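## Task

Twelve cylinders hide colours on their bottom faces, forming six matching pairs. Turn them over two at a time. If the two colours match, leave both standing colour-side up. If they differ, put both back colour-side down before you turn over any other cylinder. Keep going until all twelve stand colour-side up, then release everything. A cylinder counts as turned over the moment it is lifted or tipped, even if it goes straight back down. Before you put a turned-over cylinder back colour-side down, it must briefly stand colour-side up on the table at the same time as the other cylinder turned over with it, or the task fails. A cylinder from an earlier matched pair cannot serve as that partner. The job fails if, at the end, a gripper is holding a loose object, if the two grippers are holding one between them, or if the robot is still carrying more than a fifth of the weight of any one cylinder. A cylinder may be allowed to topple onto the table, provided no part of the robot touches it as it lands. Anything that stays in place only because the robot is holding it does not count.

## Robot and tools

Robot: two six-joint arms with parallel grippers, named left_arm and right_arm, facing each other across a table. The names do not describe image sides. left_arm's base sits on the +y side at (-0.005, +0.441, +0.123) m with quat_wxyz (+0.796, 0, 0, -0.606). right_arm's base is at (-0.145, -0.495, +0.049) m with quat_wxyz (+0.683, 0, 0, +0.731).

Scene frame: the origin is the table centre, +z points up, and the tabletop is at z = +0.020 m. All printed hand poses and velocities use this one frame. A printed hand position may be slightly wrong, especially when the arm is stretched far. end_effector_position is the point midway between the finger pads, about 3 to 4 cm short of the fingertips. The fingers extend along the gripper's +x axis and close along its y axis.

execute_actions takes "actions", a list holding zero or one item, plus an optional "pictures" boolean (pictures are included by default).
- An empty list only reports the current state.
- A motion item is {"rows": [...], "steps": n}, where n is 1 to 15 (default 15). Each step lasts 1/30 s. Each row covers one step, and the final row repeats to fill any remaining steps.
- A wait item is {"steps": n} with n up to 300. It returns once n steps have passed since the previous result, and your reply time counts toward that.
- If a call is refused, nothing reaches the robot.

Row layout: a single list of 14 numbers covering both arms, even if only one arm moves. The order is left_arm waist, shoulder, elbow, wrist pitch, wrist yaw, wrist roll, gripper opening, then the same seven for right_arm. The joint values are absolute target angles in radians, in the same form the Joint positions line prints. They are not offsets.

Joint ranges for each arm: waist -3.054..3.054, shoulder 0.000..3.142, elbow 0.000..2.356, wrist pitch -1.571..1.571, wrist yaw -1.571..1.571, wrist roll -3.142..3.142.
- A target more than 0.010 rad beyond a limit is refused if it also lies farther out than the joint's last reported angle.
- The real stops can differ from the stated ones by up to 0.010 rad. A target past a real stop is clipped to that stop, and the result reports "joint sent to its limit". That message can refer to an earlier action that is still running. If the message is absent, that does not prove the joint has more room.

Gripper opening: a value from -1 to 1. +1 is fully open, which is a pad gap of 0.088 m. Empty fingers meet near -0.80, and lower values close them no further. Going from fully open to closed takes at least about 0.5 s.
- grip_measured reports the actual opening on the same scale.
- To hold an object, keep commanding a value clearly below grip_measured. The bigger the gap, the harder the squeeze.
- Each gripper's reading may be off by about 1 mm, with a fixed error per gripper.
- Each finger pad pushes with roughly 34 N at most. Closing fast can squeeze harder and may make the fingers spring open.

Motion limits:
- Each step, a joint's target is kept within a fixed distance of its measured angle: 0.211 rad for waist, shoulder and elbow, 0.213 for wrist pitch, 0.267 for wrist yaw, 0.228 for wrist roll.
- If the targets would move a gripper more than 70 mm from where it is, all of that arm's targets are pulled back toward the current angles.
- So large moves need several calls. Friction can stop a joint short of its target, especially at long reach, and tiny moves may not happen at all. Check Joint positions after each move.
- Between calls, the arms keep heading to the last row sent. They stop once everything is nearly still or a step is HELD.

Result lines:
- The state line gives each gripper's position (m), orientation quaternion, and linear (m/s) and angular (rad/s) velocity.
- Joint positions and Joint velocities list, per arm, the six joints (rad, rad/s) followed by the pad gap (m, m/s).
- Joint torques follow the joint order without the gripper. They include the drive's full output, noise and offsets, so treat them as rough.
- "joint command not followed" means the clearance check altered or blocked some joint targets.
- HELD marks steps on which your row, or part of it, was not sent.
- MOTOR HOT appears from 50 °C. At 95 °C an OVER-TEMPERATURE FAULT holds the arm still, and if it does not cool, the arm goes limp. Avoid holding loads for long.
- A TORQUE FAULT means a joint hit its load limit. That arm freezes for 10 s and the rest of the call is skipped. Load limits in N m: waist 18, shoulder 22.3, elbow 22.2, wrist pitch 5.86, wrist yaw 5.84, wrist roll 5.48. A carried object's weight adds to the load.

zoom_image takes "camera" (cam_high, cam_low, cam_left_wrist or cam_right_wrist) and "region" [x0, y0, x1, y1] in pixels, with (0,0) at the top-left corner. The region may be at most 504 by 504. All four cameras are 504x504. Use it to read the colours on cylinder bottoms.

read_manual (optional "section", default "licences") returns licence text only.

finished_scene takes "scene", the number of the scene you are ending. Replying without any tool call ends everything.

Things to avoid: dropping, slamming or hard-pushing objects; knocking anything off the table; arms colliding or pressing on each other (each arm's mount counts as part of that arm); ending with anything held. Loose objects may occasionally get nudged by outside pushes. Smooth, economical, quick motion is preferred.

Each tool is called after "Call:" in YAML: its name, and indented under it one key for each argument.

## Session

Call:
execute_actions:
  actions: []

Scene clock: 0.00 s of 17941.00 s.
left_arm: end_effector_position=(+0.0768, +0.1357, +0.4493) grip_measured=+0.839 end_effector_quat_wxyz=(+0.793, -0.020, -0.022, -0.609) end_effector_velocity=(+0.000, +0.000, -0.002) end_effector_angular_velocity=(+0.005, +0.009, +0.004) | right_arm: end_effector_position=(-0.0401, -0.3533, +0.1415) grip_measured=+0.825 end_effector_quat_wxyz=(+0.343, +0.530, +0.571, -0.524) end_effector_velocity=(+0.000, +0.001, +0.000) end_effector_angular_velocity=(+0.012, -0.003, +0.004)
Joint positions: left_arm=[-0.004  0.851  0.656  0.253  0.004 -0.005  0.08 ] | right_arm=[-0.981  1.199  0.773 -1.154 -0.324  2.369  0.079]
Joint velocities: left_arm=[-0.002 -0.002 -0.002 -0.007 -0.007 -0.007 -0.   ] | right_arm=[-0.002 -0.002 -0.002  0.007 -0.007 -0.007 -0.   ]
Joint torques (N m, as the arm reports them, + toward a larger angle): no reading
Motor temperatures (°C, as the motors report them): left_arm=[30 40 35 35 28 30] | right_arm=[32 37 35 35 28 29]
Heat: left arm: hottest shoulder 40 °C (+0.0 °C/min); right arm: hottest shoulder 37 °C (+0.0 °C/min).

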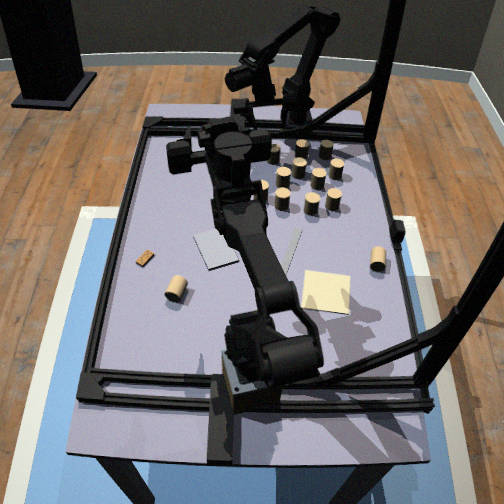

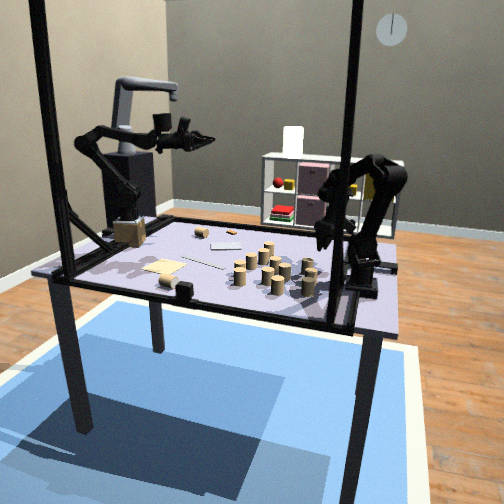

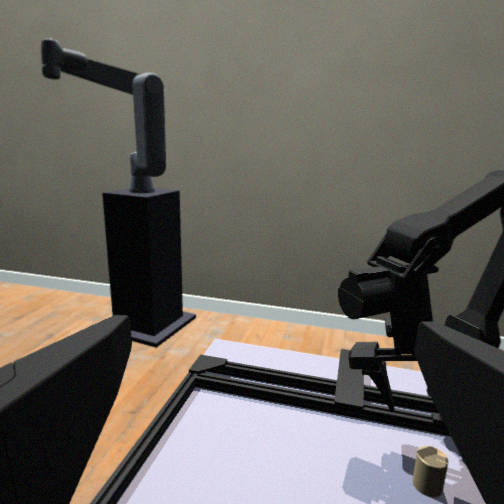

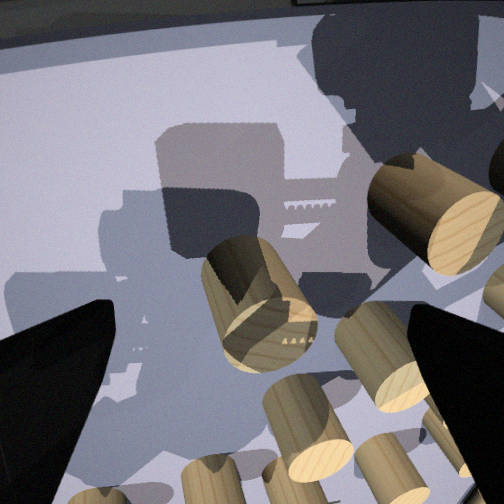

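Survey; move left aside to see its area.

Call:
execute_actions:
  actions:
    - {"rows":[[-0.43,0.3,0.2,0.2,0,1.571,0.7,-0.981,1.1,1.2,-1.3,0,1.5,1],[-0.43,0.3,0.2,0.2,0,1.571,0.7,-0.981,1.1,1.2,-1.3,0,1.5,1],[-0.43,0.3,0.2,0.2,0,1.571,0.7,-0.981,1.1,1.2,-1.3,0,1.5,1],[-0.43,0.3,0.2,0.2,0,1.571,0.7,-0.981,1.1,1.2,-1.3,0,1.5,1],[-0.43,0.3,0.2,0.2,0,1.571,0.7,-0.068,1.2,1.4,-1.42,0,0,1]],"steps":15}
  pictures: false

Call:
execute_actions:
  actions:
    - {"steps":35}

Scene clock: 3.43 s of 17941.00 s.
left_arm: end_effector_position=(-0.0418, +0.2082, +0.3658) grip_measured=+0.701 end_effector_quat_wxyz=(+0.600, +0.251, -0.365, -0.666) end_effector_velocity=(-0.002, +0.011, +0.006) end_effector_angular_velocity=(-0.370, -1.939, +0.195) | right_arm: end_effector_position=(-0.0853, -0.2767, +0.2991) grip_measured=+0.987 end_effector_quat_wxyz=(+0.722, +0.154, +0.669, +0.088) end_effector_velocity=(-0.398, +0.109, -0.001) end_effector_angular_velocity=(-0.223, -0.675, +3.704)
Joint positions: left_arm=[-0.425  0.309  0.213  0.2    0.     0.913  0.073] | right_arm=[-0.339  1.193  1.386 -1.412 -0.004  1.395  0.087]
Joint velocities: left_arm=[-0.032 -0.09  -0.032  0.007 -0.022  1.985 -0.   ] | right_arm=[ 1.834  0.032  0.027 -0.037  0.022 -2.    -0.   ]
Joint torques (N m, as the arm reports them, + toward a larger angle): left_arm=[-0.16 -0.28  6.67  2.03  0.03  0.15] | right_arm=[ 0.26 -3.    7.3   0.28  0.03 -0.11]
Motor temperatures (°C, as the motors report them): left_arm=[30 40 36 35 28 30] | right_arm=[32 37 36 35 28 29]
Heat: left arm: hottest shoulder 40 °C (+0.0 °C/min); right arm: hottest shoulder 37 °C (+0.0 °C/min).
Steps of this call (steps 1 to 88: nothing new was sent; steps 89 to 103: all 15 steps of this action). Readings (joint positions):
89: left_arm=[-0.024 0.826 0.633 0.255 -0.010 0.032] | right_arm=[-0.979 1.192 0.797 -1.184 -0.277 2.325]
90: left_arm=[-0.074 0.780 0.590 0.241 -0.010 0.089] | right_arm=[-0.978 1.182 0.838 -1.234 -0.190 2.257]
92: left_arm=[-0.185 0.666 0.485 0.221 -0.004 0.203] | right_arm=[-0.980 1.143 0.949 -1.258 -0.091 2.126]
96: left_arm=[-0.378 0.432 0.277 0.197 0.002 0.458] | right_arm=[-0.772 1.171 1.204 -1.380 -0.021 1.861]
103: the state above

Scene clock: 4.60 s of 17941.00 s.
left_arm: end_effector_position=(-0.0425, +0.2089, +0.3647) grip_measured=+0.700 end_effector_quat_wxyz=(+0.488, +0.429, -0.560, -0.515) end_effector_velocity=(+0.002, +0.000, +0.000) end_effector_angular_velocity=(+0.004, +0.008, +0.009) | right_arm: end_effector_position=(-0.1452, -0.2689, +0.2992) grip_measured=+0.988 end_effector_quat_wxyz=(+0.580, -0.404, +0.408, +0.578) end_effector_velocity=(-0.001, -0.002, -0.001) end_effector_angular_velocity=(-0.007, -0.006, +0.034)
Joint positions: left_arm=[-0.428  0.303  0.208  0.2    0.     1.565  0.073] | right_arm=[-0.071  1.196  1.39  -1.418 -0.002  0.004  0.087]
Joint velocities: left_arm=[ 0.002 -0.002  0.002 -0.007 -0.007 -0.007 -0.   ] | right_arm=[-0.002 -0.002 -0.002 -0.007 -0.007 -0.037 -0.   ]
Joint torques (N m, as the arm reports them, + toward a larger angle): left_arm=[-0.23 -0.44  6.93  1.99  0.03  0.12] | right_arm=[ 0.17 -3.02  7.49  0.52  0.04 -0.06]
Motor temperatures (°C, as the motors report them): left_arm=[30 40 36 35 28 30] | right_arm=[32 37 36 35 28 29]
Heat: left arm: hottest shoulder 40 °C (+0.0 °C/min); right arm: hottest shoulder 37 °C (+0.0 °C/min).
Steps of this call (steps 1 to 35: the robot went on to your last target). Readings (joint positions):
1: left_arm=[-0.425 0.307 0.212 0.200 0.000 0.979] | right_arm=[-0.277 1.194 1.387 -1.415 -0.003 1.328]
2: left_arm=[-0.426 0.306 0.211 0.200 0.000 1.045] | right_arm=[-0.215 1.195 1.387 -1.416 -0.003 1.261]
4: left_arm=[-0.427 0.305 0.209 0.200 0.000 1.175] | right_arm=[-0.124 1.196 1.387 -1.417 -0.005 1.129]
8: left_arm=[-0.427 0.303 0.208 0.200 0.000 1.432] | right_arm=[-0.079 1.196 1.390 -1.418 -0.003 0.867]
35: the state above

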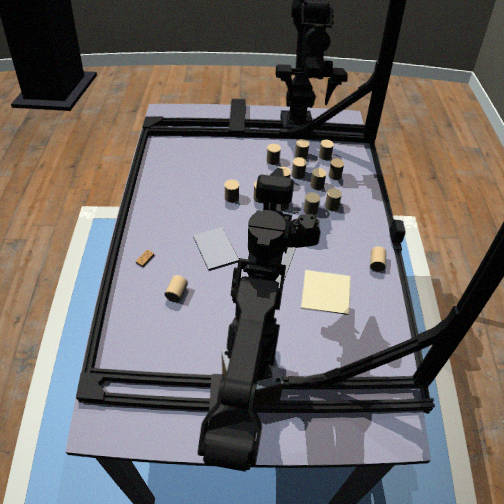

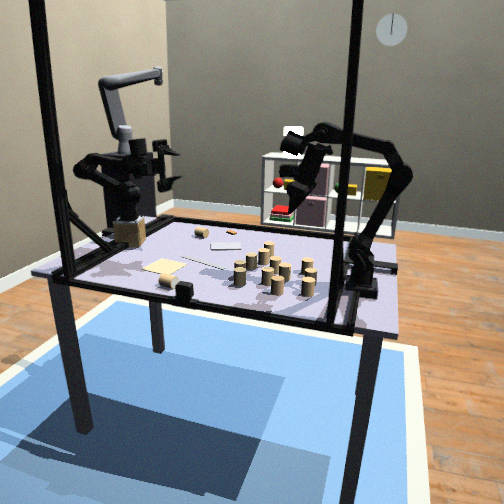

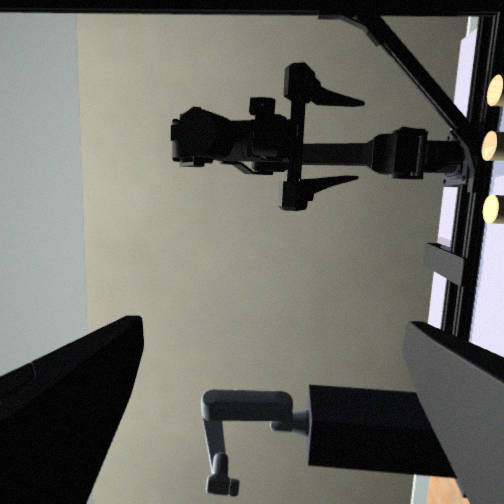

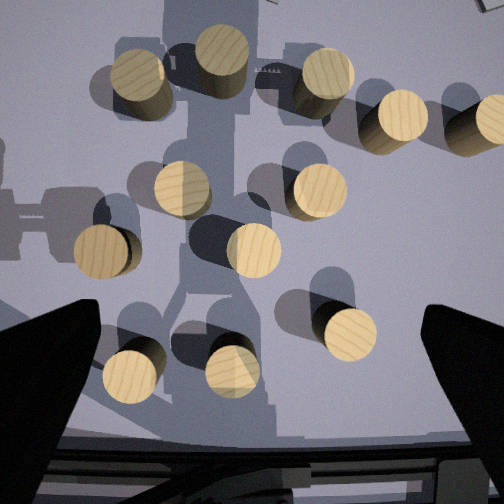

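Call:
execute_actions:
  actions:
    - {"rows":[[-0.43,1.2,0.3,0.96,0,1.571,0.7,-0.101,1.4,1.2,-1.3,0,0,0.45],[-0.43,1.2,0.3,0.96,0,1.571,0.7,-0.101,1.4,1.2,-1.3,0,0,0.45],[-0.43,1.2,0.3,0.96,0,1.571,0.7,-0.101,1.4,1.2,-1.3,0,0,0.45],[-0.43,1.2,0.3,0.96,0,1.571,0.7,-0.101,1.488,1.024,-1.11,0,0,0.45]],"steps":15}
  pictures: false

Call:
execute_actions:
  actions:
    - {"steps":5}

Scene clock: 16.43 s of 17941.00 s.
left_arm: end_effector_position=(-0.0583, +0.1094, +0.3419) grip_measured=+0.700 end_effector_quat_wxyz=(+0.482, +0.435, -0.556, -0.520) end_effector_velocity=(-0.015, -0.101, -0.313) end_effector_angular_velocity=(+0.954, -0.143, +0.014) | right_arm: end_effector_position=(-0.1384, -0.2521, +0.1414) grip_measured=+0.452 end_effector_quat_wxyz=(+0.506, -0.493, +0.511, +0.490) end_effector_velocity=(-0.000, +0.001, -0.000) end_effector_angular_velocity=(+0.008, +0.007, +0.005)
Joint positions: left_arm=[-0.428  1.142  0.298  0.927  0.     1.567  0.073] | right_arm=[-0.098  1.491  1.027 -1.114 -0.002  0.003  0.061]
Joint velocities: left_arm=[-0.007  0.95  -0.051  0.037 -0.022 -0.007 -0.   ] | right_arm=[-0.002 -0.002 -0.002  0.007 -0.007 -0.007 -0.001]
Joint torques (N m, as the arm reports them, + toward a larger angle): left_arm=[-0.23 -4.54  7.51  2.97  0.03  0.07] | right_arm=[-0.26 -5.98  6.06  0.14  0.02 -0.09]
Motor temperatures (°C, as the motors report them): left_arm=[30 40 37 37 28 30] | right_arm=[32 37 37 35 28 29]
Heat: left arm: hottest shoulder 40 °C (+0.0 °C/min); right arm: hottest shoulder 37 °C (+0.0 °C/min).
Steps of this call (steps 1 to 15: the robot went on to your last target; steps 16 to 90: nothing new was sent; then 8.33 s passed at rest; steps 91 to 105: all 15 steps of this action). Readings (joint positions):
91: left_arm=[-0.428 0.334 0.214 0.235 0.000 1.566] | right_arm=[-0.072 1.211 1.376 -1.404 -0.002 0.003]
92: left_arm=[-0.428 0.395 0.230 0.303 0.000 1.566] | right_arm=[-0.078 1.227 1.353 -1.375 -0.002 0.003]
94: left_arm=[-0.428 0.521 0.269 0.434 0.000 1.566] | right_arm=[-0.087 1.297 1.290 -1.318 -0.002 0.003]
98: left_arm=[-0.428 0.760 0.295 0.688 0.000 1.566] | right_arm=[-0.095 1.443 1.113 -1.168 -0.002 0.003]
105: the state above

Scene clock: 16.60 s of 17941.00 s.
left_arm: end_effector_position=(-0.0590, +0.1049, +0.3318) grip_measured=+0.700 end_effector_quat_wxyz=(+0.476, +0.441, -0.551, -0.525) end_effector_velocity=(+0.000, +0.001, +0.006) end_effector_angular_velocity=(-0.030, +0.013, +0.004) | right_arm: end_effector_position=(-0.1384, -0.2517, +0.1414) grip_measured=+0.450 end_effector_quat_wxyz=(+0.506, -0.493, +0.510, +0.491) end_effector_velocity=(-0.002, -0.004, -0.001) end_effector_angular_velocity=(-0.012, +0.008, +0.010)
Joint positions: left_arm=[-0.428  1.19   0.296  0.956  0.     1.567  0.073] | right_arm=[-0.098  1.491  1.027 -1.112 -0.002  0.003  0.061]
Joint velocities: left_arm=[-0.002  0.002 -0.002  0.037 -0.007 -0.007  0.   ] | right_arm=[ 0.002 -0.002 -0.007 -0.007 -0.007 -0.007 -0.   ]
Joint torques (N m, as the arm reports them, + toward a larger angle): left_arm=[-0.2  -2.42  7.32  2.06  0.03  0.08] | right_arm=[-0.24 -6.06  5.93  0.2   0.03 -0.06]
Motor temperatures (°C, as the motors report them): left_arm=[30 40 37 37 28 30] | right_arm=[32 37 37 35 28 29]
Heat: left arm: hottest shoulder 40 °C (+0.0 °C/min); right arm: hottest shoulder 37 °C (+0.0 °C/min).
Steps of this call (steps 1 to 5: the robot went on to your last target). Readings (joint positions):
1: left_arm=[-0.428 1.167 0.296 0.931 0.000 1.567] | right_arm=[-0.098 1.491 1.027 -1.114 -0.002 0.003]
2: left_arm=[-0.428 1.181 0.296 0.939 0.000 1.567] | right_arm=[-0.098 1.491 1.027 -1.114 -0.002 0.003]
4: left_arm=[-0.428 1.190 0.296 0.954 0.000 1.567] | right_arm=[-0.098 1.491 1.027 -1.113 -0.002 0.003]
5: the state above

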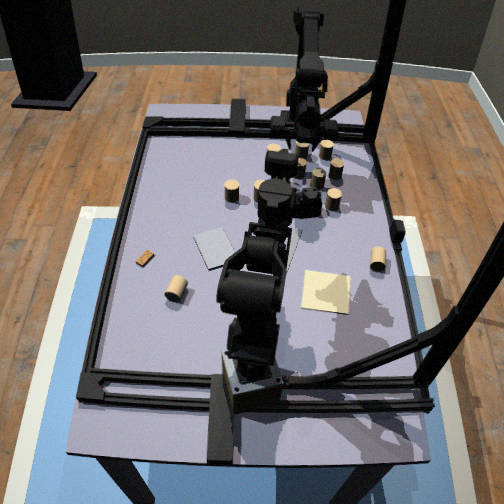

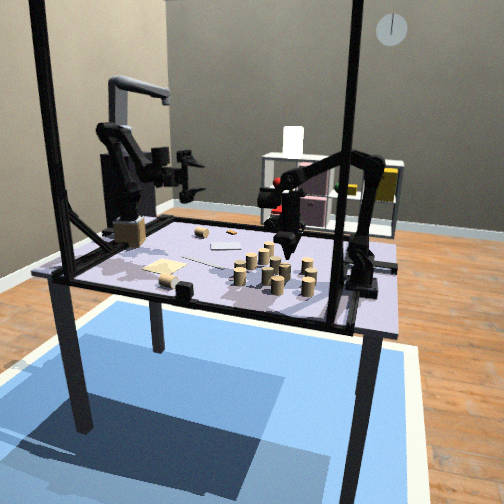

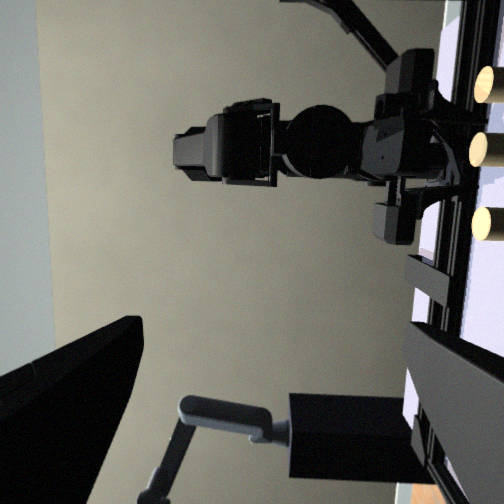

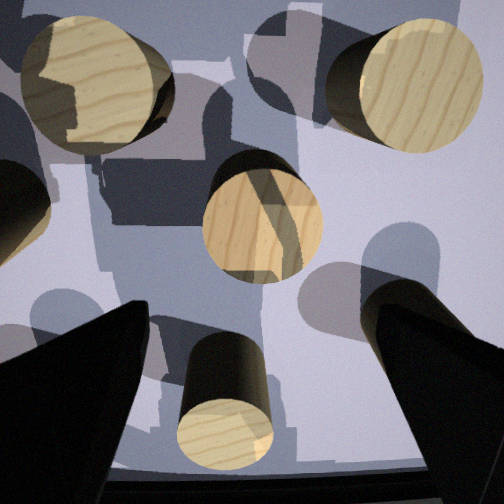

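Call:
execute_actions:
  actions:
    - {"rows":[[-0.43,1.2,0.3,0.96,0,1.571,0.7,-0.108,1.562,1.092,-1.104,0,0,0.45],[-0.43,1.2,0.3,0.96,0,1.571,0.7,-0.108,1.562,1.092,-1.104,0,0,0.45],[-0.43,1.2,0.3,0.96,0,1.571,0.7,-0.108,1.562,1.092,-1.104,0,0,0.45],[-0.43,1.2,0.3,0.96,0,1.571,0.7,-0.108,1.58,1.048,-1.04,0,0,0.45],[-0.43,1.2,0.3,0.96,0,1.571,0.7,-0.108,1.58,1.048,-1.04,0,0,0.45],[-0.43,1.2,0.3,0.96,0,1.571,0.7,-0.108,1.6,1.004,-0.975,0,0,0.45],[-0.43,1.2,0.3,0.96,0,1.571,0.7,-0.108,1.6,1.004,-0.975,0,0,0.45],[-0.43,1.2,0.3,0.96,0,1.571,0.7,-0.108,1.621,0.96,-0.91,0,0,0.45],[-0.43,1.2,0.3,0.96,0,1.571,0.7,-0.108,1.621,0.96,-0.91,0,0,0.45],[-0.43,1.2,0.3,0.96,0,1.571,0.7,-0.108,1.643,0.916,-0.847,0,0,0.45]],"steps":15}
  pictures: false

Call:
execute_actions:
  actions:
    - {"steps":4}

Scene clock: 24.10 s of 17941.00 s.
left_arm: end_effector_position=(-0.0591, +0.1044, +0.3304) grip_measured=+0.700 end_effector_quat_wxyz=(+0.475, +0.442, -0.550, -0.526) end_effector_velocity=(-0.003, +0.001, -0.002) end_effector_angular_velocity=(+0.011, +0.020, -0.016) | right_arm: end_effector_position=(-0.1361, -0.2349, +0.0830) grip_measured=+0.450 end_effector_quat_wxyz=(+0.508, -0.491, +0.512, +0.489) end_effector_velocity=(+0.001, -0.002, -0.034) end_effector_angular_velocity=(+0.022, +0.007, -0.000)
Joint positions: left_arm=[-0.428  1.195  0.296  0.957  0.     1.567  0.073] | right_arm=[-0.105  1.636  0.924 -0.865 -0.002  0.003  0.061]
Joint velocities: left_arm=[-0.007 -0.002 -0.002 -0.007  0.007 -0.022 -0.   ] | right_arm=[-0.007  0.037 -0.11   0.168 -0.007 -0.007  0.   ]
Joint torques (N m, as the arm reports them, + toward a larger angle): left_arm=[-0.22 -2.68  7.29  2.18  0.03  0.06] | right_arm=[-0.31 -6.02  5.81  0.39  0.01 -0.07]
Motor temperatures (°C, as the motors report them): left_arm=[30 40 38 39 28 30] | right_arm=[32 37 38 35 28 29]
Heat: left arm: hottest shoulder 40 °C (+0.0 °C/min); right arm: hottest elbow 38 °C (+2.5 °C/min).
Steps of this call (steps 1 to 30: the robot went on to your last target; steps 31 to 100: nothing new was sent; then 3.67 s passed at rest; steps 101 to 115: all 15 steps of this action). Readings (joint positions):
101: left_arm=[-0.428 1.195 0.296 0.957 0.000 1.567] | right_arm=[-0.099 1.498 1.033 -1.114 -0.002 0.003]
102: left_arm=[-0.428 1.195 0.296 0.957 0.000 1.567] | right_arm=[-0.100 1.511 1.046 -1.113 -0.002 0.003]
104: left_arm=[-0.428 1.195 0.296 0.957 0.000 1.567] | right_arm=[-0.104 1.538 1.065 -1.091 -0.002 0.003]
108: left_arm=[-0.428 1.195 0.296 0.957 0.000 1.567] | right_arm=[-0.105 1.573 1.031 -0.995 -0.002 0.003]
115: the state above

Scene clock: 24.23 s of 17941.00 s.
left_arm: end_effector_position=(-0.0591, +0.1044, +0.3304) grip_measured=+0.700 end_effector_quat_wxyz=(+0.475, +0.442, -0.550, -0.526) end_effector_velocity=(-0.000, +0.001, +0.003) end_effector_angular_velocity=(-0.011, +0.009, -0.005) | right_arm: end_effector_position=(-0.1360, -0.2327, +0.0823) grip_measured=+0.450 end_effector_quat_wxyz=(+0.511, -0.488, +0.509, +0.491) end_effector_velocity=(-0.001, +0.001, +0.000) end_effector_angular_velocity=(+0.008, +0.022, +0.000)
Joint positions: left_arm=[-0.428  1.195  0.296  0.957  0.     1.567  0.073] | right_arm=[-0.105  1.637  0.921 -0.851 -0.002  0.003  0.061]
Joint velocities: left_arm=[ 0.002 -0.007 -0.002  0.007  0.007 -0.007 -0.   ] | right_arm=[-0.007 -0.002 -0.002  0.007 -0.022 -0.007  0.   ]
Joint torques (N m, as the arm reports them, + toward a larger angle): left_arm=[-0.19 -2.63  7.28  2.19  0.02  0.06] | right_arm=[-0.26 -5.65  5.18  0.18  0.03 -0.08]
Motor temperatures (°C, as the motors report them): left_arm=[30 40 38 39 28 30] | right_arm=[32 37 38 35 28 29]
Heat: left arm: hottest shoulder 40 °C (+0.0 °C/min); right arm: hottest elbow 38 °C (+2.5 °C/min).
Steps of this call (steps 1 to 4: the robot went on to your last target). Readings (joint positions):
1: left_arm=[-0.428 1.195 0.296 0.957 0.000 1.567] | right_arm=[-0.105 1.637 0.922 -0.860 -0.002 0.003]
2: left_arm=[-0.428 1.195 0.296 0.957 0.000 1.567] | right_arm=[-0.105 1.637 0.921 -0.855 -0.002 0.003]
4: the state above

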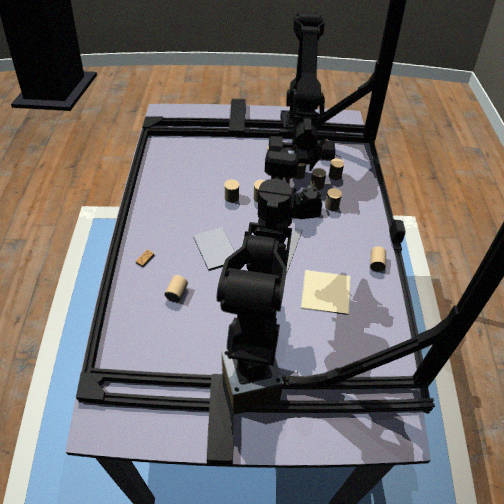

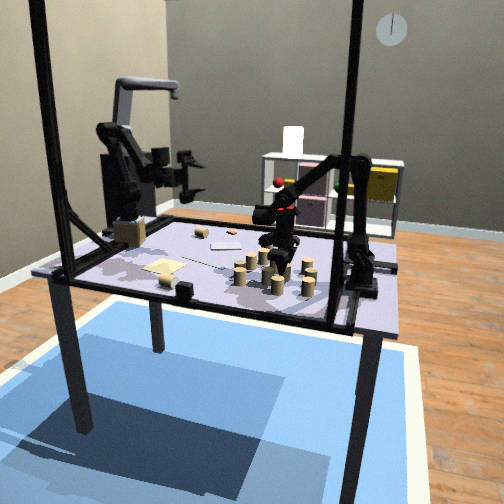

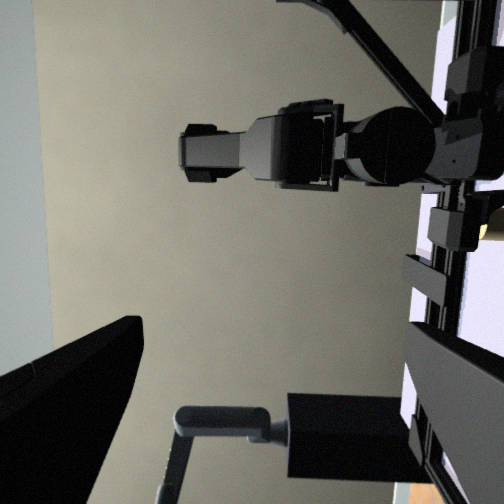

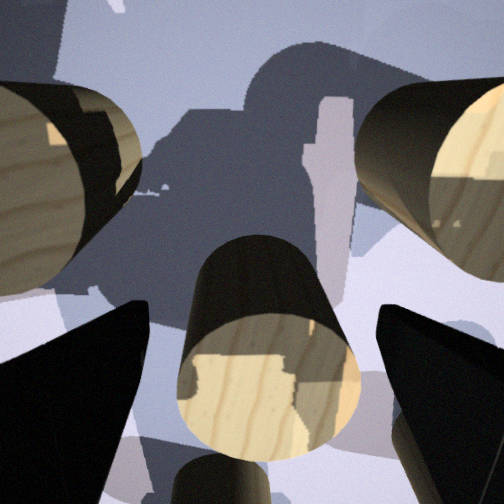

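Call:
execute_actions:
  actions:
    - {"rows":[[-0.43,1.2,0.3,0.96,0,1.571,0.7,-0.108,1.643,0.916,-0.847,0,0,-0.4]],"steps":10}
  pictures: false

Call:
execute_actions:
  actions:
    - {"rows":[[-0.43,1.2,0.3,0.96,0,1.571,0.7,-0.108,1.6,1.004,-0.975,0,0,-0.4],[-0.43,1.2,0.3,0.96,0,1.571,0.7,-0.108,1.6,1.004,-0.975,0,0,-0.4],[-0.43,1.2,0.3,0.96,0,1.571,0.7,-0.108,1.562,1.092,-1.104,0,0,-0.4],[-0.43,1.2,0.3,0.96,0,1.571,0.7,-0.108,1.562,1.092,-1.104,0,0,-0.4],[-0.43,1.2,0.3,0.96,0,1.571,0.7,-0.108,1.45,1.15,-1.15,0,0,-0.4],[-0.43,1.2,0.3,0.96,0,1.571,0.7,-0.108,1.45,1.15,-1.15,0,0,-0.4],[-0.43,1.2,0.3,0.96,0,1.571,0.7,-0.108,1.45,1.15,-1.15,0,0,-0.4],[-0.43,1.2,0.3,0.96,0,1.571,0.7,-0.216,1.15,1.0,0.3,0,0,-0.4]],"steps":15}
  pictures: false

Call:
execute_actions:
  actions:
    - {"rows":[[-0.43,1.2,0.3,0.96,0,1.571,0.7,-0.216,1.2,0.9,0.64,0,0,-0.4],[-0.43,1.2,0.3,0.96,0,1.571,0.7,-0.216,1.2,0.9,0.64,0,0,-0.4],[-0.43,1.2,0.3,0.96,0,1.571,0.7,-0.216,1.2,0.9,0.64,0,0,-0.4],[-0.43,1.2,0.3,0.96,0,1.571,0.7,-0.216,1.2,0.9,0.64,0,0,-0.4],[-0.43,1.2,0.3,0.96,0,1.571,0.7,-0.216,1.2,0.9,0.64,0,0,-0.4],[-0.43,1.2,0.3,0.96,0,1.571,0.7,-0.216,1.2,0.9,0.64,0,0,-0.4],[-0.43,1.2,0.3,0.96,0,1.571,0.7,-0.216,1.2,0.9,0.64,0,0,-0.4],[-0.43,1.3,0.34,0.96,0,1.571,0.7,-0.216,1.27,0.7,0.64,0,0,-0.4]],"steps":15}
  pictures: false

Call:
execute_actions:
  actions:
    - {"rows":[[-0.43,1.42,0.41,1.0,0,1.571,0.7,-0.216,1.39,0.75,0.633,0,0,-0.4]],"steps":11}
  pictures: false

Call:
execute_actions:
  actions:
    - {"rows":[[-0.43,1.51,0.48,1.03,0,1.571,0.7,-0.216,1.39,0.75,0.633,0,0,-0.4],[-0.43,1.51,0.48,1.03,0,1.571,0.7,-0.216,1.39,0.75,0.633,0,0,-0.4],[-0.43,1.57,0.54,1.03,0,1.571,0.7,-0.216,1.39,0.75,0.633,0,0,-0.4],[-0.43,1.57,0.54,1.03,0,1.571,0.7,-0.216,1.39,0.75,0.633,0,0,-0.4],[-0.43,1.63,0.605,1.025,0,1.571,0.7,-0.216,1.39,0.75,0.633,0,0,-0.4],[-0.43,1.63,0.605,1.025,0,1.571,0.7,-0.216,1.39,0.75,0.633,0,0,-0.4],[-0.43,1.695,0.674,1.021,0,1.571,0.7,-0.216,1.39,0.75,0.633,0,0,-0.4],[-0.43,1.695,0.674,1.021,0,1.571,0.7,-0.216,1.39,0.75,0.633,0,0,-0.4],[-0.43,1.76,0.748,1.015,0,1.571,0.7,-0.216,1.39,0.75,0.633,0,0,-0.4]],"steps":15}

Scene clock: 36.67 s of 17941.00 s.
left_arm: end_effector_position=(-0.0592, +0.1044, +0.3307) grip_measured=+0.700 end_effector_quat_wxyz=(+0.475, +0.442, -0.550, -0.525) end_effector_velocity=(-0.002, +0.001, -0.002) end_effector_angular_velocity=(+0.011, +0.020, -0.011) | right_arm: end_effector_position=(-0.1359, -0.2323, +0.0822) grip_measured=+0.003 end_effector_quat_wxyz=(+0.511, -0.488, +0.509, +0.492) end_effector_velocity=(-0.002, +0.001, +0.000) end_effector_angular_velocity=(+0.008, +0.007, -0.005)
Joint positions: left_arm=[-0.428  1.195  0.296  0.958  0.     1.567  0.073] | right_arm=[-0.105  1.637  0.921 -0.849 -0.002  0.003  0.039]
Joint velocities: left_arm=[-0.002 -0.002 -0.002 -0.007  0.007 -0.022 -0.   ] | right_arm=[ 0.002 -0.002 -0.002  0.007 -0.007  0.007 -0.   ]
Joint torques (N m, as the arm reports them, + toward a larger angle): left_arm=[-0.21 -2.76  7.28  2.18  0.03  0.06] | right_arm=[-0.24 -5.73  5.19  0.23  0.04 -0.07]
Motor temperatures (°C, as the motors report them): left_arm=[30 40 39 40 28 30] | right_arm=[32 38 37 35 28 29]
Heat: left arm: hottest shoulder 40 °C (+0.0 °C/min); right arm: hottest shoulder 38 °C (+1.6 °C/min).
Steps of this call (steps 1 to 30: the robot went on to your last target; steps 31 to 100: nothing new was sent; then 8.77 s passed at rest; steps 101 to 110: all 10 steps of this action). Readings (joint positions):
101: left_arm=[-0.428 1.195 0.296 0.958 0.000 1.567] | right_arm=[-0.105 1.637 0.921 -0.849 -0.002 0.003]
102: left_arm=[-0.428 1.195 0.296 0.958 0.000 1.567] | right_arm=[-0.105 1.637 0.921 -0.849 -0.002 0.003]
104: left_arm=[-0.428 1.195 0.296 0.958 0.000 1.567] | right_arm=[-0.105 1.637 0.921 -0.849 -0.003 0.003]
108: left_arm=[-0.428 1.195 0.296 0.958 0.000 1.567] | right_arm=[-0.105 1.637 0.921 -0.849 -0.002 0.003]
110: the state above

Scene clock: 37.17 s of 17941.00 s.
left_arm: end_effector_position=(-0.0592, +0.1044, +0.3307) grip_measured=+0.700 end_effector_quat_wxyz=(+0.475, +0.442, -0.550, -0.525) end_effector_velocity=(+0.000, -0.000, +0.000) end_effector_angular_velocity=(+0.004, +0.007, +0.004) | right_arm: end_effector_position=(-0.0983, -0.1731, +0.2652) grip_measured=+0.003 end_effector_quat_wxyz=(+0.702, -0.246, +0.284, +0.605) end_effector_velocity=(+0.037, +0.238, +0.404) end_effector_angular_velocity=(+2.211, -0.322, -0.013)
Joint positions: left_arm=[-0.428  1.195  0.296  0.958  0.     1.567  0.073] | right_arm=[-0.213  1.173  1.017 -0.616  0.002  0.001  0.039]
Joint velocities: left_arm=[-0.002 -0.002  0.002 -0.007 -0.007 -0.007 -0.   ] | right_arm=[-0.002 -0.374 -0.007  1.868  0.007  0.007  0.   ]
Joint torques (N m, as the arm reports them, + toward a larger angle): left_arm=[-0.16 -2.69  7.22  2.17  0.03  0.06] | right_arm=[-0.13 -3.59  5.82  1.04 -0.1   0.  ]
Motor temperatures (°C, as the motors report them): left_arm=[30 40 39 40 28 30] | right_arm=[32 38 37 35 28 29]
Heat: left arm: hottest shoulder 40 °C (+0.0 °C/min); right arm: hottest shoulder 38 °C (+1.6 °C/min).
Steps of this call (steps 1 to 15: all 15 steps of this action). Readings (joint positions):
1: left_arm=[-0.428 1.195 0.296 0.958 0.000 1.567] | right_arm=[-0.105 1.636 0.931 -0.871 -0.002 0.003]
2: left_arm=[-0.428 1.195 0.296 0.958 0.000 1.567] | right_arm=[-0.105 1.635 0.947 -0.911 -0.002 0.003]
4: left_arm=[-0.428 1.195 0.296 0.958 0.000 1.567] | right_arm=[-0.105 1.618 1.003 -1.012 -0.002 0.003]
8: left_arm=[-0.428 1.195 0.296 0.958 0.000 1.567] | right_arm=[-0.115 1.475 1.093 -1.059 -0.008 0.001]
15: the state above

Scene clock: 37.67 s of 17941.00 s.
left_arm: end_effector_position=(-0.0614, +0.0903, +0.3121) grip_measured=+0.700 end_effector_quat_wxyz=(+0.458, +0.460, -0.535, -0.541) end_effector_velocity=(-0.001, -0.006, +0.002) end_effector_angular_velocity=(+0.004, +0.007, +0.005) | right_arm: end_effector_position=(-0.0887, -0.1086, +0.2587) grip_measured=+0.003 end_effector_quat_wxyz=(+0.749, -0.093, +0.108, +0.647) end_effector_velocity=(+0.014, +0.094, +0.285) end_effector_angular_velocity=(+1.550, -0.217, +0.003)
Joint positions: left_arm=[-0.428  1.293  0.329  0.958 -0.     1.567  0.073] | right_arm=[-0.213  1.279  0.695  0.297  0.002  0.001  0.039]
Joint velocities: left_arm=[-0.002  0.022  0.027 -0.007 -0.007 -0.007 -0.   ] | right_arm=[-0.002  0.061 -0.139  1.766 -0.007  0.007 -0.   ]
Joint torques (N m, as the arm reports them, + toward a larger angle): left_arm=[-0.2  -3.14  7.75  2.17  0.04  0.05] | right_arm=[-0.24 -6.8   9.24  2.37 -0.1   0.01]
Motor temperatures (°C, as the motors report them): left_arm=[30 40 39 40 28 30] | right_arm=[32 38 38 35 28 29]
Heat: left arm: hottest shoulder 40 °C (+0.0 °C/min); right arm: hottest shoulder 38 °C (+1.6 °C/min).
Steps of this call (steps 1 to 15: all 15 steps of this action). Readings (joint positions):
1: left_arm=[-0.428 1.195 0.296 0.958 0.000 1.567] | right_arm=[-0.213 1.167 1.006 -0.547 0.002 0.001]
2: left_arm=[-0.428 1.195 0.296 0.958 0.000 1.567] | right_arm=[-0.213 1.166 0.989 -0.481 0.002 0.001]
4: left_arm=[-0.428 1.195 0.296 0.958 0.000 1.567] | right_arm=[-0.213 1.177 0.946 -0.366 0.002 0.001]
8: left_arm=[-0.428 1.211 0.301 0.962 0.000 1.567] | right_arm=[-0.213 1.212 0.874 -0.109 0.002 0.001]
15: the state above

Scene clock: 38.03 s of 17941.00 s.
left_arm: end_effector_position=(-0.0651, +0.0680, +0.3082) grip_measured=+0.700 end_effector_quat_wxyz=(+0.456, +0.462, -0.534, -0.543) end_effector_velocity=(-0.000, -0.004, +0.003) end_effector_angular_velocity=(+0.001, +0.022, +0.005) | right_arm: end_effector_position=(-0.0843, -0.0793, +0.3103) grip_measured=+0.003 end_effector_quat_wxyz=(+0.757, -0.005, +0.007, +0.653) end_effector_velocity=(+0.001, +0.005, +0.008) end_effector_angular_velocity=(+0.055, -0.015, +0.005)
Joint positions: left_arm=[-0.428  1.412  0.4    0.997  0.     1.567  0.073] | right_arm=[-0.213  1.379  0.741  0.622  0.002  0.001  0.039]
Joint velocities: left_arm=[-0.002  0.007  0.017 -0.007 -0.007 -0.022 -0.   ] | right_arm=[-0.002  0.027  0.002  0.081 -0.007 -0.007 -0.   ]
Joint torques (N m, as the arm reports them, + toward a larger angle): left_arm=[-0.16 -3.59  7.32  2.18  0.04  0.05] | right_arm=[-0.3  -5.08  8.38  1.7  -0.08  0.  ]
Motor temperatures (°C, as the motors report them): left_arm=[30 40 39 40 28 30] | right_arm=[32 38 38 35 28 29]
Heat: left arm: hottest shoulder 40 °C (+0.0 °C/min); right arm: hottest shoulder 38 °C (+1.6 °C/min).
Steps of this call (steps 1 to 11: all 11 steps of this action). Readings (joint positions):
1: left_arm=[-0.428 1.311 0.338 0.968 0.000 1.567] | right_arm=[-0.213 1.294 0.697 0.360 0.002 0.001]
2: left_arm=[-0.428 1.340 0.358 0.980 -0.000 1.567] | right_arm=[-0.213 1.314 0.710 0.429 0.002 0.001]
4: left_arm=[-0.428 1.387 0.389 0.987 0.000 1.567] | right_arm=[-0.213 1.352 0.735 0.536 0.002 0.001]
8: left_arm=[-0.428 1.410 0.398 0.995 0.000 1.567] | right_arm=[-0.213 1.373 0.740 0.608 0.002 0.001]
11: the state above

Scene clock: 38.53 s of 17941.00 s.
left_arm: end_effector_position=(-0.0788, -0.0183, +0.3105) grip_measured=+0.700 end_effector_quat_wxyz=(+0.460, +0.458, -0.537, -0.539) end_effector_velocity=(-0.001, -0.021, -0.001) end_effector_angular_velocity=(-0.001, +0.008, +0.020) | right_arm: end_effector_position=(-0.0843, -0.0791, +0.3113) grip_measured=+0.003 end_effector_quat_wxyz=(+0.757, -0.003, +0.004, +0.653) end_effector_velocity=(-0.002, -0.000, +0.001) end_effector_angular_velocity=(+0.006, -0.008, +0.020)
Joint positions: left_arm=[-0.428  1.747  0.732  1.017  0.     1.567  0.073] | right_arm=[-0.213  1.38   0.741  0.629  0.002  0.001  0.039]
Joint velocities: left_arm=[-0.002  0.076  0.085 -0.007 -0.022 -0.007 -0.   ] | right_arm=[-0.002 -0.002 -0.002  0.007 -0.022 -0.007 -0.   ]
Joint torques (N m, as the arm reports them, + toward a larger angle): left_arm=[-0.17 -5.8   7.35  1.96  0.04  0.04] | right_arm=[-0.3  -4.91  8.26  1.68 -0.09 -0.01]
Motor temperatures (°C, as the motors report them): left_arm=[30 40 39 40 28 30] | right_arm=[32 38 38 35 28 29]
Heat: left arm: hottest shoulder 40 °C (+0.0 °C/min); right arm: hottest shoulder 38 °C (+1.6 °C/min).
Steps of this call (steps 1 to 15: all 15 steps of this action). Readings (joint positions):
1: left_arm=[-0.428 1.426 0.410 1.004 0.000 1.567] | right_arm=[-0.213 1.380 0.741 0.624 0.002 0.001]
2: left_arm=[-0.428 1.449 0.428 1.014 -0.000 1.567] | right_arm=[-0.213 1.380 0.741 0.626 0.002 0.001]
4: left_arm=[-0.428 1.507 0.482 1.020 -0.000 1.567] | right_arm=[-0.213 1.380 0.741 0.628 0.002 0.001]
8: left_arm=[-0.428 1.627 0.603 1.021 -0.000 1.567] | right_arm=[-0.213 1.380 0.741 0.628 0.002 0.001]
15: the state above

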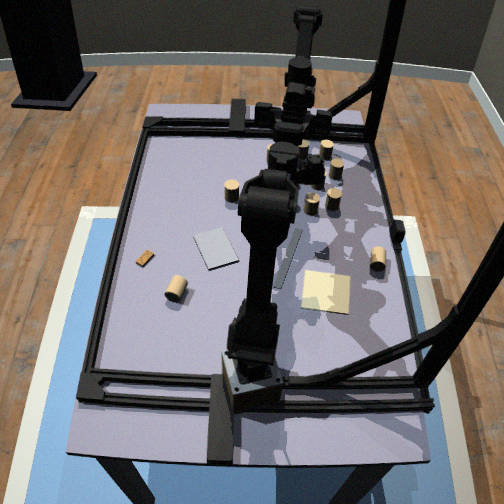

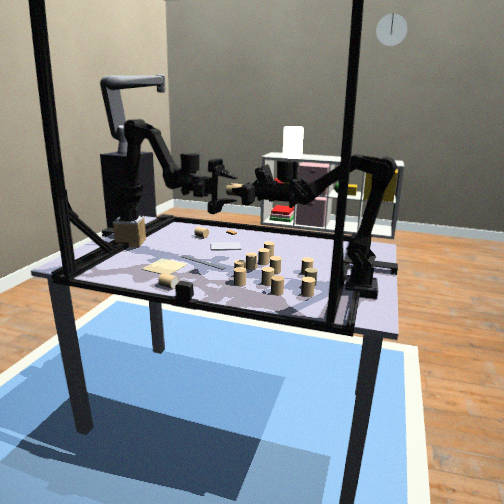

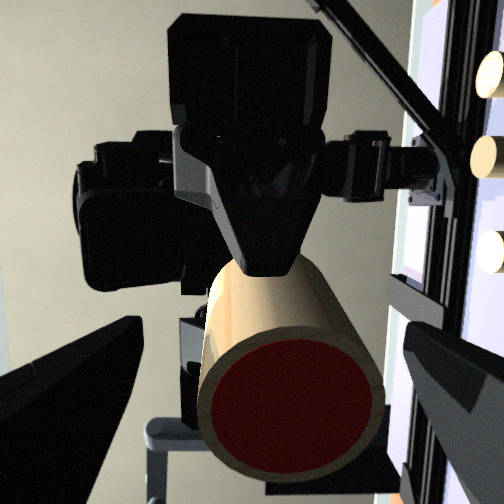

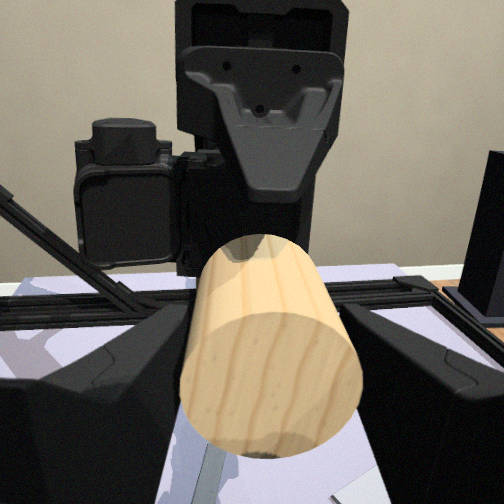

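Call:
execute_actions:
  actions:
    - {"rows":[[-0.43,1.76,0.748,1.015,0,1.571,-0.4,-0.216,1.39,0.75,0.633,0,0,-0.4]],"steps":10}
  pictures: false

Call:
execute_actions:
  actions:
    - {"rows":[[-0.43,1.76,0.748,1.015,0,1.571,-0.4,-0.216,1.39,0.75,0.633,0,0,0.7],[-0.43,1.76,0.748,1.015,0,1.571,-0.4,-0.216,1.39,0.75,0.633,0,0,0.7],[-0.43,1.76,0.748,1.015,0,1.571,-0.4,-0.216,1.39,0.75,0.633,0,0,0.7],[-0.43,1.76,0.748,1.015,0,1.571,-0.4,-0.216,1.39,0.75,0.633,0,0,0.7],[-0.43,1.76,0.748,1.015,0,1.571,-0.4,-0.216,1.39,0.75,0.633,0,0,0.7],[-0.43,1.76,0.748,1.015,0,1.571,-0.4,-0.216,1.39,0.75,0.633,0,0,0.7],[-0.43,1.6,0.57,1.03,0,1.571,-0.4,-0.216,1.39,0.75,0.633,0,0,0.7],[-0.43,1.6,0.57,1.03,0,1.571,-0.4,-0.216,1.39,0.75,0.633,0,0,0.7],[-0.43,1.51,0.48,1.03,0,1.571,-0.4,-0.216,1.27,0.63,0.64,0,0,0.7],[-0.43,1.51,0.48,1.03,0,1.571,-0.4,-0.216,1.27,0.63,0.64,0,0,0.7],[-0.43,1.42,0.41,1.0,0,1.571,-0.4,-0.216,1.27,0.63,0.64,0,0,0.7]],"steps":13}
  pictures: false

Call:
execute_actions:
  actions:
    - {"rows":[[-0.19,1.3,0.7,-0.87,0,0,-0.4,-0.257,1.15,0.9,-1.27,0,0,0.45]],"steps":15}
  pictures: false

Call:
execute_actions:
  actions:
    - {"rows":[[-0.19,1.3,0.7,-0.87,0,0,-0.4,-0.257,1.3,1.1,-1.27,0,0,0.45],[-0.19,1.3,0.7,-0.87,0,0,-0.4,-0.257,1.3,1.1,-1.27,0,0,0.45],[-0.19,1.3,0.7,-0.87,0,0,-0.4,-0.257,1.3,1.1,-1.27,0,0,0.45],[-0.19,1.3,0.7,-0.87,0,0,-0.4,-0.257,1.3,1.1,-1.27,0,0,0.45],[-0.19,1.587,0.885,-0.869,0,0,-0.4,-0.257,1.3,1.1,-1.27,0,0,0.45],[-0.19,1.587,0.885,-0.869,0,0,-0.4,-0.257,1.3,1.1,-1.27,0,0,0.45],[-0.19,1.587,0.885,-0.869,0,0,-0.4,-0.257,1.3,1.1,-1.27,0,0,0.45],[-0.19,1.587,0.885,-0.869,0,0,-0.4,-0.257,1.6,1.35,-1.2,0,0,0.45]],"steps":15}
  pictures: false

Call:
execute_actions:
  actions:
    - {"rows":[[-0.19,1.62,0.857,-0.81,0,0,-0.4,-0.257,1.752,1.3,-1.119,0,0,0.45],[-0.19,1.652,0.828,-0.75,0,0,-0.4,-0.257,1.752,1.3,-1.119,0,0,0.45],[-0.19,1.685,0.8,-0.69,0,0,-0.4,-0.257,1.752,1.3,-1.119,0,0,0.45],[-0.19,1.718,0.778,-0.634,0,0,-0.4,-0.257,1.752,1.3,-1.119,0,0,0.45],[-0.19,1.745,0.76,-0.588,0,0,-0.4,-0.257,1.752,1.3,-1.119,0,0,0.45],[-0.19,1.767,0.746,-0.55,0,0,-0.4,-0.257,1.752,1.3,-1.119,0,0,0.45],[-0.19,1.784,0.735,-0.522,0,0,-0.4,-0.257,1.752,1.3,-1.119,0,0,0.45],[-0.19,1.795,0.728,-0.504,0,0,-0.4,-0.257,1.752,1.3,-1.119,0,0,0.45],[-0.19,1.805,0.722,-0.488,0,0,-0.4,-0.257,1.752,1.3,-1.119,0,0,0.45],[-0.19,1.813,0.717,-0.475,0,0,-0.4,-0.257,1.752,1.3,-1.119,0,0,0.45]],"steps":15}

Scene clock: 51.30 s of 17941.00 s.
left_arm: end_effector_position=(-0.0791, -0.0204, +0.3107) grip_measured=+0.031 end_effector_quat_wxyz=(+0.460, +0.458, -0.537, -0.539) end_effector_velocity=(+0.000, +0.001, -0.005) end_effector_angular_velocity=(+0.023, +0.004, +0.005) | right_arm: end_effector_position=(-0.0841, -0.0788, +0.3117) grip_measured=+0.003 end_effector_quat_wxyz=(+0.757, -0.002, +0.003, +0.653) end_effector_velocity=(+0.004, -0.001, -0.002) end_effector_angular_velocity=(-0.008, -0.006, -0.015)
Joint positions: left_arm=[-0.428  1.754  0.741  1.015 -0.     1.567  0.041] | right_arm=[-0.214  1.382  0.742  0.632  0.002  0.001  0.039]
Joint velocities: left_arm=[-0.002 -0.002 -0.002 -0.022 -0.007 -0.007 -0.   ] | right_arm=[-0.007 -0.002 -0.002 -0.007  0.007 -0.007  0.   ]
Joint torques (N m, as the arm reports them, + toward a larger angle): left_arm=[-0.17 -5.93  7.25  2.04  0.04  0.03] | right_arm=[-0.25 -5.15  8.23  1.53 -0.07 -0.02]
Motor temperatures (°C, as the motors report them): left_arm=[30 42 39 41 28 30] | right_arm=[32 38 39 37 28 29]
Heat: left arm: hottest shoulder 42 °C (+2.3 °C/min); right arm: hottest elbow 39 °C (+2.3 °C/min).
Steps of this call (steps 1 to 15: the robot went on to your last target; steps 16 to 373: nothing new was sent; steps 374 to 383: all 10 steps of this action). Readings (joint positions):
374: left_arm=[-0.428 1.753 0.741 1.016 -0.000 1.567] | right_arm=[-0.214 1.382 0.742 0.629 0.002 0.001]
375: left_arm=[-0.428 1.753 0.741 1.016 -0.000 1.567] | right_arm=[-0.214 1.382 0.742 0.629 0.002 0.001]
377: left_arm=[-0.428 1.753 0.741 1.016 -0.000 1.567] | right_arm=[-0.214 1.382 0.742 0.629 0.002 0.001]
381: left_arm=[-0.428 1.754 0.741 1.015 -0.000 1.567] | right_arm=[-0.214 1.382 0.742 0.632 0.002 0.001]
383: the state above

Scene clock: 51.73 s of 17941.00 s.
left_arm: end_effector_position=(-0.0677, +0.0513, +0.3099) grip_measured=+0.030 end_effector_quat_wxyz=(+0.457, +0.461, -0.535, -0.541) end_effector_velocity=(+0.033, +0.206, +0.041) end_effector_angular_velocity=(-0.129, +0.043, +0.005) | right_arm: end_effector_position=(-0.0874, -0.1010, +0.3066) grip_measured=+0.692 end_effector_quat_wxyz=(+0.757, -0.001, +0.003, +0.653) end_effector_velocity=(-0.008, -0.056, +0.003) end_effector_angular_velocity=(+0.052, -0.030, +0.005)
Joint positions: left_arm=[-0.428  1.483  0.462  1.012 -0.     1.567  0.04 ] | right_arm=[-0.214  1.295  0.653  0.636  0.001  0.001  0.073]
Joint velocities: left_arm=[-0.002 -0.921 -0.735 -0.051 -0.007 -0.022  0.   ] | right_arm=[-0.002 -0.237 -0.203  0.022 -0.007 -0.022  0.003]
Joint torques (N m, as the arm reports them, + toward a larger angle): left_arm=[-0.15 -4.06  7.06  1.82  0.05  0.04] | right_arm=[-0.26 -6.07  6.6   1.58 -0.06  0.01]
Motor temperatures (°C, as the motors report them): left_arm=[30 42 39 41 28 30] | right_arm=[32 38 39 37 28 29]
Heat: left arm: hottest shoulder 42 °C (+2.3 °C/min); right arm: hottest elbow 39 °C (+2.3 °C/min).
Steps of this call (steps 1 to 13: all 13 steps of this action). Readings (joint positions):
1: left_arm=[-0.428 1.754 0.741 1.015 -0.000 1.567] | right_arm=[-0.214 1.382 0.742 0.632 0.002 0.001]
2: left_arm=[-0.428 1.754 0.741 1.015 -0.000 1.567] | right_arm=[-0.214 1.382 0.742 0.632 0.002 0.001]
4: left_arm=[-0.428 1.754 0.741 1.015 -0.000 1.567] | right_arm=[-0.214 1.382 0.742 0.632 0.001 0.001]
8: left_arm=[-0.428 1.701 0.677 1.016 0.000 1.567] | right_arm=[-0.214 1.382 0.742 0.632 0.001 0.001]
13: the state above

Scene clock: 52.23 s of 17941.00 s.
left_arm: end_effector_position=(+0.0236, +0.0566, +0.3037) grip_measured=+0.031 end_effector_quat_wxyz=(+0.624, +0.381, -0.089, -0.677) end_effector_velocity=(-0.013, +0.164, -0.374) end_effector_angular_velocity=(+1.724, +1.915, +0.781) | right_arm: end_effector_position=(-0.0793, -0.1428, +0.2937) grip_measured=+0.451 end_effector_quat_wxyz=(+0.748, -0.148, +0.179, +0.621) end_effector_velocity=(-0.032, -0.178, -0.360) end_effector_angular_velocity=(-1.812, +0.338, +0.003)
Joint positions: left_arm=[-0.194  1.301  0.699  0.186  0.001  0.71   0.041] | right_arm=[-0.254  1.148  0.903 -0.224 -0.001  0.001  0.061]
Joint velocities: left_arm=[ 0.002  0.002 -0.007 -1.853  0.007 -1.941 -0.   ] | right_arm=[-0.007  0.002 -0.002 -1.839 -0.007 -0.007 -0.   ]
Joint torques (N m, as the arm reports them, + toward a larger angle): left_arm=[ 0.34 -4.59  7.62  2.06  0.03 -0.29] | right_arm=[-0.31 -4.37  7.34  1.32  0.02  0.  ]
Motor temperatures (°C, as the motors report them): left_arm=[30 42 39 41 28 30] | right_arm=[32 38 39 37 28 29]
Heat: left arm: hottest shoulder 42 °C (+2.3 °C/min); right arm: hottest elbow 39 °C (+2.3 °C/min).
Steps of this call (steps 1 to 15: all 15 steps of this action). Readings (joint positions):
1: left_arm=[-0.418 1.455 0.464 0.979 0.009 1.546] | right_arm=[-0.216 1.280 0.665 0.601 -0.000 0.001]
2: left_arm=[-0.390 1.436 0.487 0.930 0.012 1.509] | right_arm=[-0.222 1.266 0.692 0.543 -0.001 0.001]
4: left_arm=[-0.321 1.403 0.554 0.854 0.009 1.427] | right_arm=[-0.237 1.232 0.770 0.442 -0.001 0.001]
8: left_arm=[-0.209 1.318 0.676 0.627 -0.000 1.169] | right_arm=[-0.253 1.152 0.892 0.216 -0.001 0.001]
15: the state above

Scene clock: 52.73 s of 17941.00 s.
left_arm: end_effector_position=(+0.0155, +0.1685, +0.1589) grip_measured=+0.028 end_effector_quat_wxyz=(+0.544, +0.457, +0.483, -0.512) end_effector_velocity=(-0.027, +0.346, -0.034) end_effector_angular_velocity=(+1.612, +0.151, +0.154) | right_arm: end_effector_position=(-0.0872, -0.1851, +0.1985) grip_measured=+0.450 end_effector_quat_wxyz=(+0.593, -0.406, +0.491, +0.492) end_effector_velocity=(-0.035, -0.185, -0.137) end_effector_angular_velocity=(-1.268, +0.245, +0.006)
Joint positions: left_arm=[-0.192  1.583  0.869 -0.741  0.001  0.019  0.04 ] | right_arm=[-0.254  1.58   1.325 -1.127 -0.001  0.001  0.061]
Joint velocities: left_arm=[ 0.002  0.002  0.032 -1.648  0.007 -0.154 -0.   ] | right_arm=[-0.002  0.339  0.007 -0.96  -0.007 -0.007 -0.   ]
Joint torques (N m, as the arm reports them, + toward a larger angle): left_arm=[ 0.2  -4.93  7.64  0.73  0.   -0.26] | right_arm=[-0.21 -7.67  8.76  0.79  0.01  0.  ]
Motor temperatures (°C, as the motors report them): left_arm=[30 42 39 41 28 30] | right_arm=[32 38 39 37 28 29]
Heat: left arm: hottest shoulder 42 °C (+2.3 °C/min); right arm: hottest elbow 39 °C (+2.3 °C/min).
Steps of this call (steps 1 to 15: all 15 steps of this action). Readings (joint positions):
1: left_arm=[-0.194 1.301 0.699 0.124 0.001 0.646] | right_arm=[-0.254 1.169 0.929 -0.304 -0.001 0.001]
2: left_arm=[-0.193 1.301 0.699 0.062 0.001 0.579] | right_arm=[-0.254 1.203 0.972 -0.361 -0.001 0.001]
4: left_arm=[-0.193 1.301 0.699 -0.064 0.001 0.448] | right_arm=[-0.254 1.264 1.048 -0.470 -0.001 0.001]
8: left_arm=[-0.192 1.493 0.842 -0.299 0.001 0.189] | right_arm=[-0.254 1.312 1.112 -0.743 -0.001 0.001]
15: the state above

Scene clock: 53.23 s of 17941.00 s.
left_arm: end_effector_position=(+0.0135, +0.1947, +0.0772) grip_measured=+0.027 end_effector_quat_wxyz=(+0.515, +0.484, +0.521, -0.480) end_effector_velocity=(+0.000, +0.002, -0.002) end_effector_angular_velocity=(+0.003, -0.007, +0.005) | right_arm: end_effector_position=(-0.0876, -0.1872, +0.1409) grip_measured=+0.450 end_effector_quat_wxyz=(+0.544, -0.451, +0.545, +0.451) end_effector_velocity=(-0.001, -0.002, +0.002) end_effector_angular_velocity=(-0.001, +0.008, -0.010)
Joint positions: left_arm=[-0.192  1.804  0.721 -0.498  0.001  0.006  0.04 ] | right_arm=[-0.254  1.75   1.298 -1.12  -0.001  0.001  0.061]
Joint velocities: left_arm=[-0.002  0.002 -0.007  0.007 -0.007 -0.007  0.   ] | right_arm=[-0.002 -0.007 -0.002 -0.007 -0.007  0.007 -0.   ]
Joint torques (N m, as the arm reports them, + toward a larger angle): left_arm=[ 0.18 -4.48  4.02  1.69 -0.01 -0.25] | right_arm=[-0.19 -7.67  6.42  0.15  0.   -0.02]
Motor temperatures (°C, as the motors report them): left_arm=[30 42 39 41 28 30] | right_arm=[32 38 39 37 28 29]
Heat: left arm: hottest shoulder 42 °C (+2.3 °C/min); right arm: hottest elbow 39 °C (+2.3 °C/min).
Steps of this call (steps 1 to 15: all 15 steps of this action). Readings (joint positions):
1: left_arm=[-0.192 1.586 0.868 -0.777 0.001 0.015] | right_arm=[-0.254 1.606 1.323 -1.143 -0.001 0.001]
2: left_arm=[-0.192 1.595 0.860 -0.775 0.001 0.012] | right_arm=[-0.254 1.631 1.321 -1.127 -0.001 0.001]
4: left_arm=[-0.192 1.636 0.836 -0.712 0.001 0.009] | right_arm=[-0.254 1.691 1.319 -1.116 -0.001 0.001]
8: left_arm=[-0.192 1.748 0.763 -0.577 0.001 0.006] | right_arm=[-0.254 1.750 1.298 -1.120 -0.001 0.001]
15: the state above

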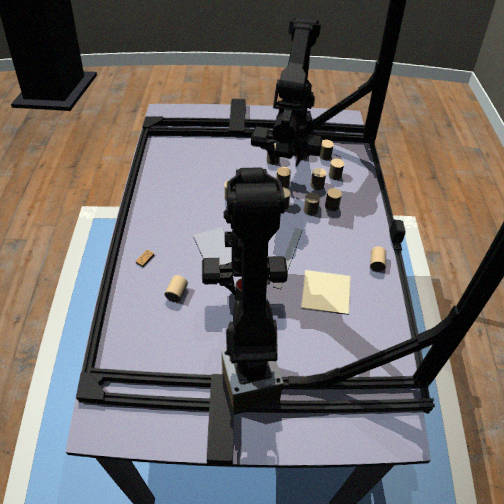

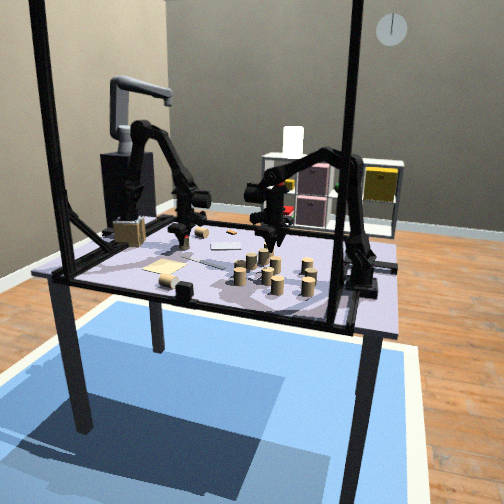

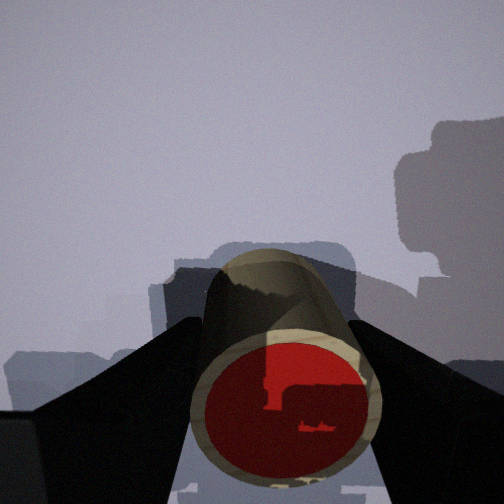

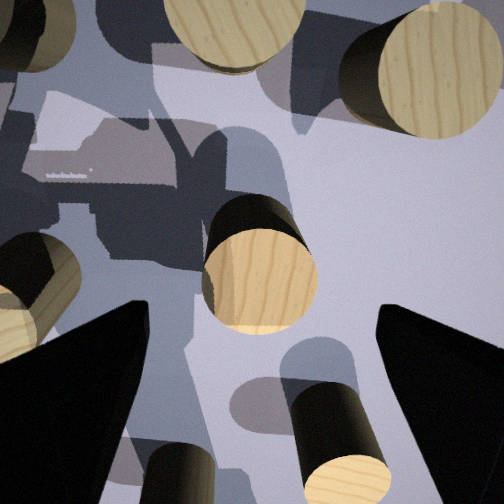

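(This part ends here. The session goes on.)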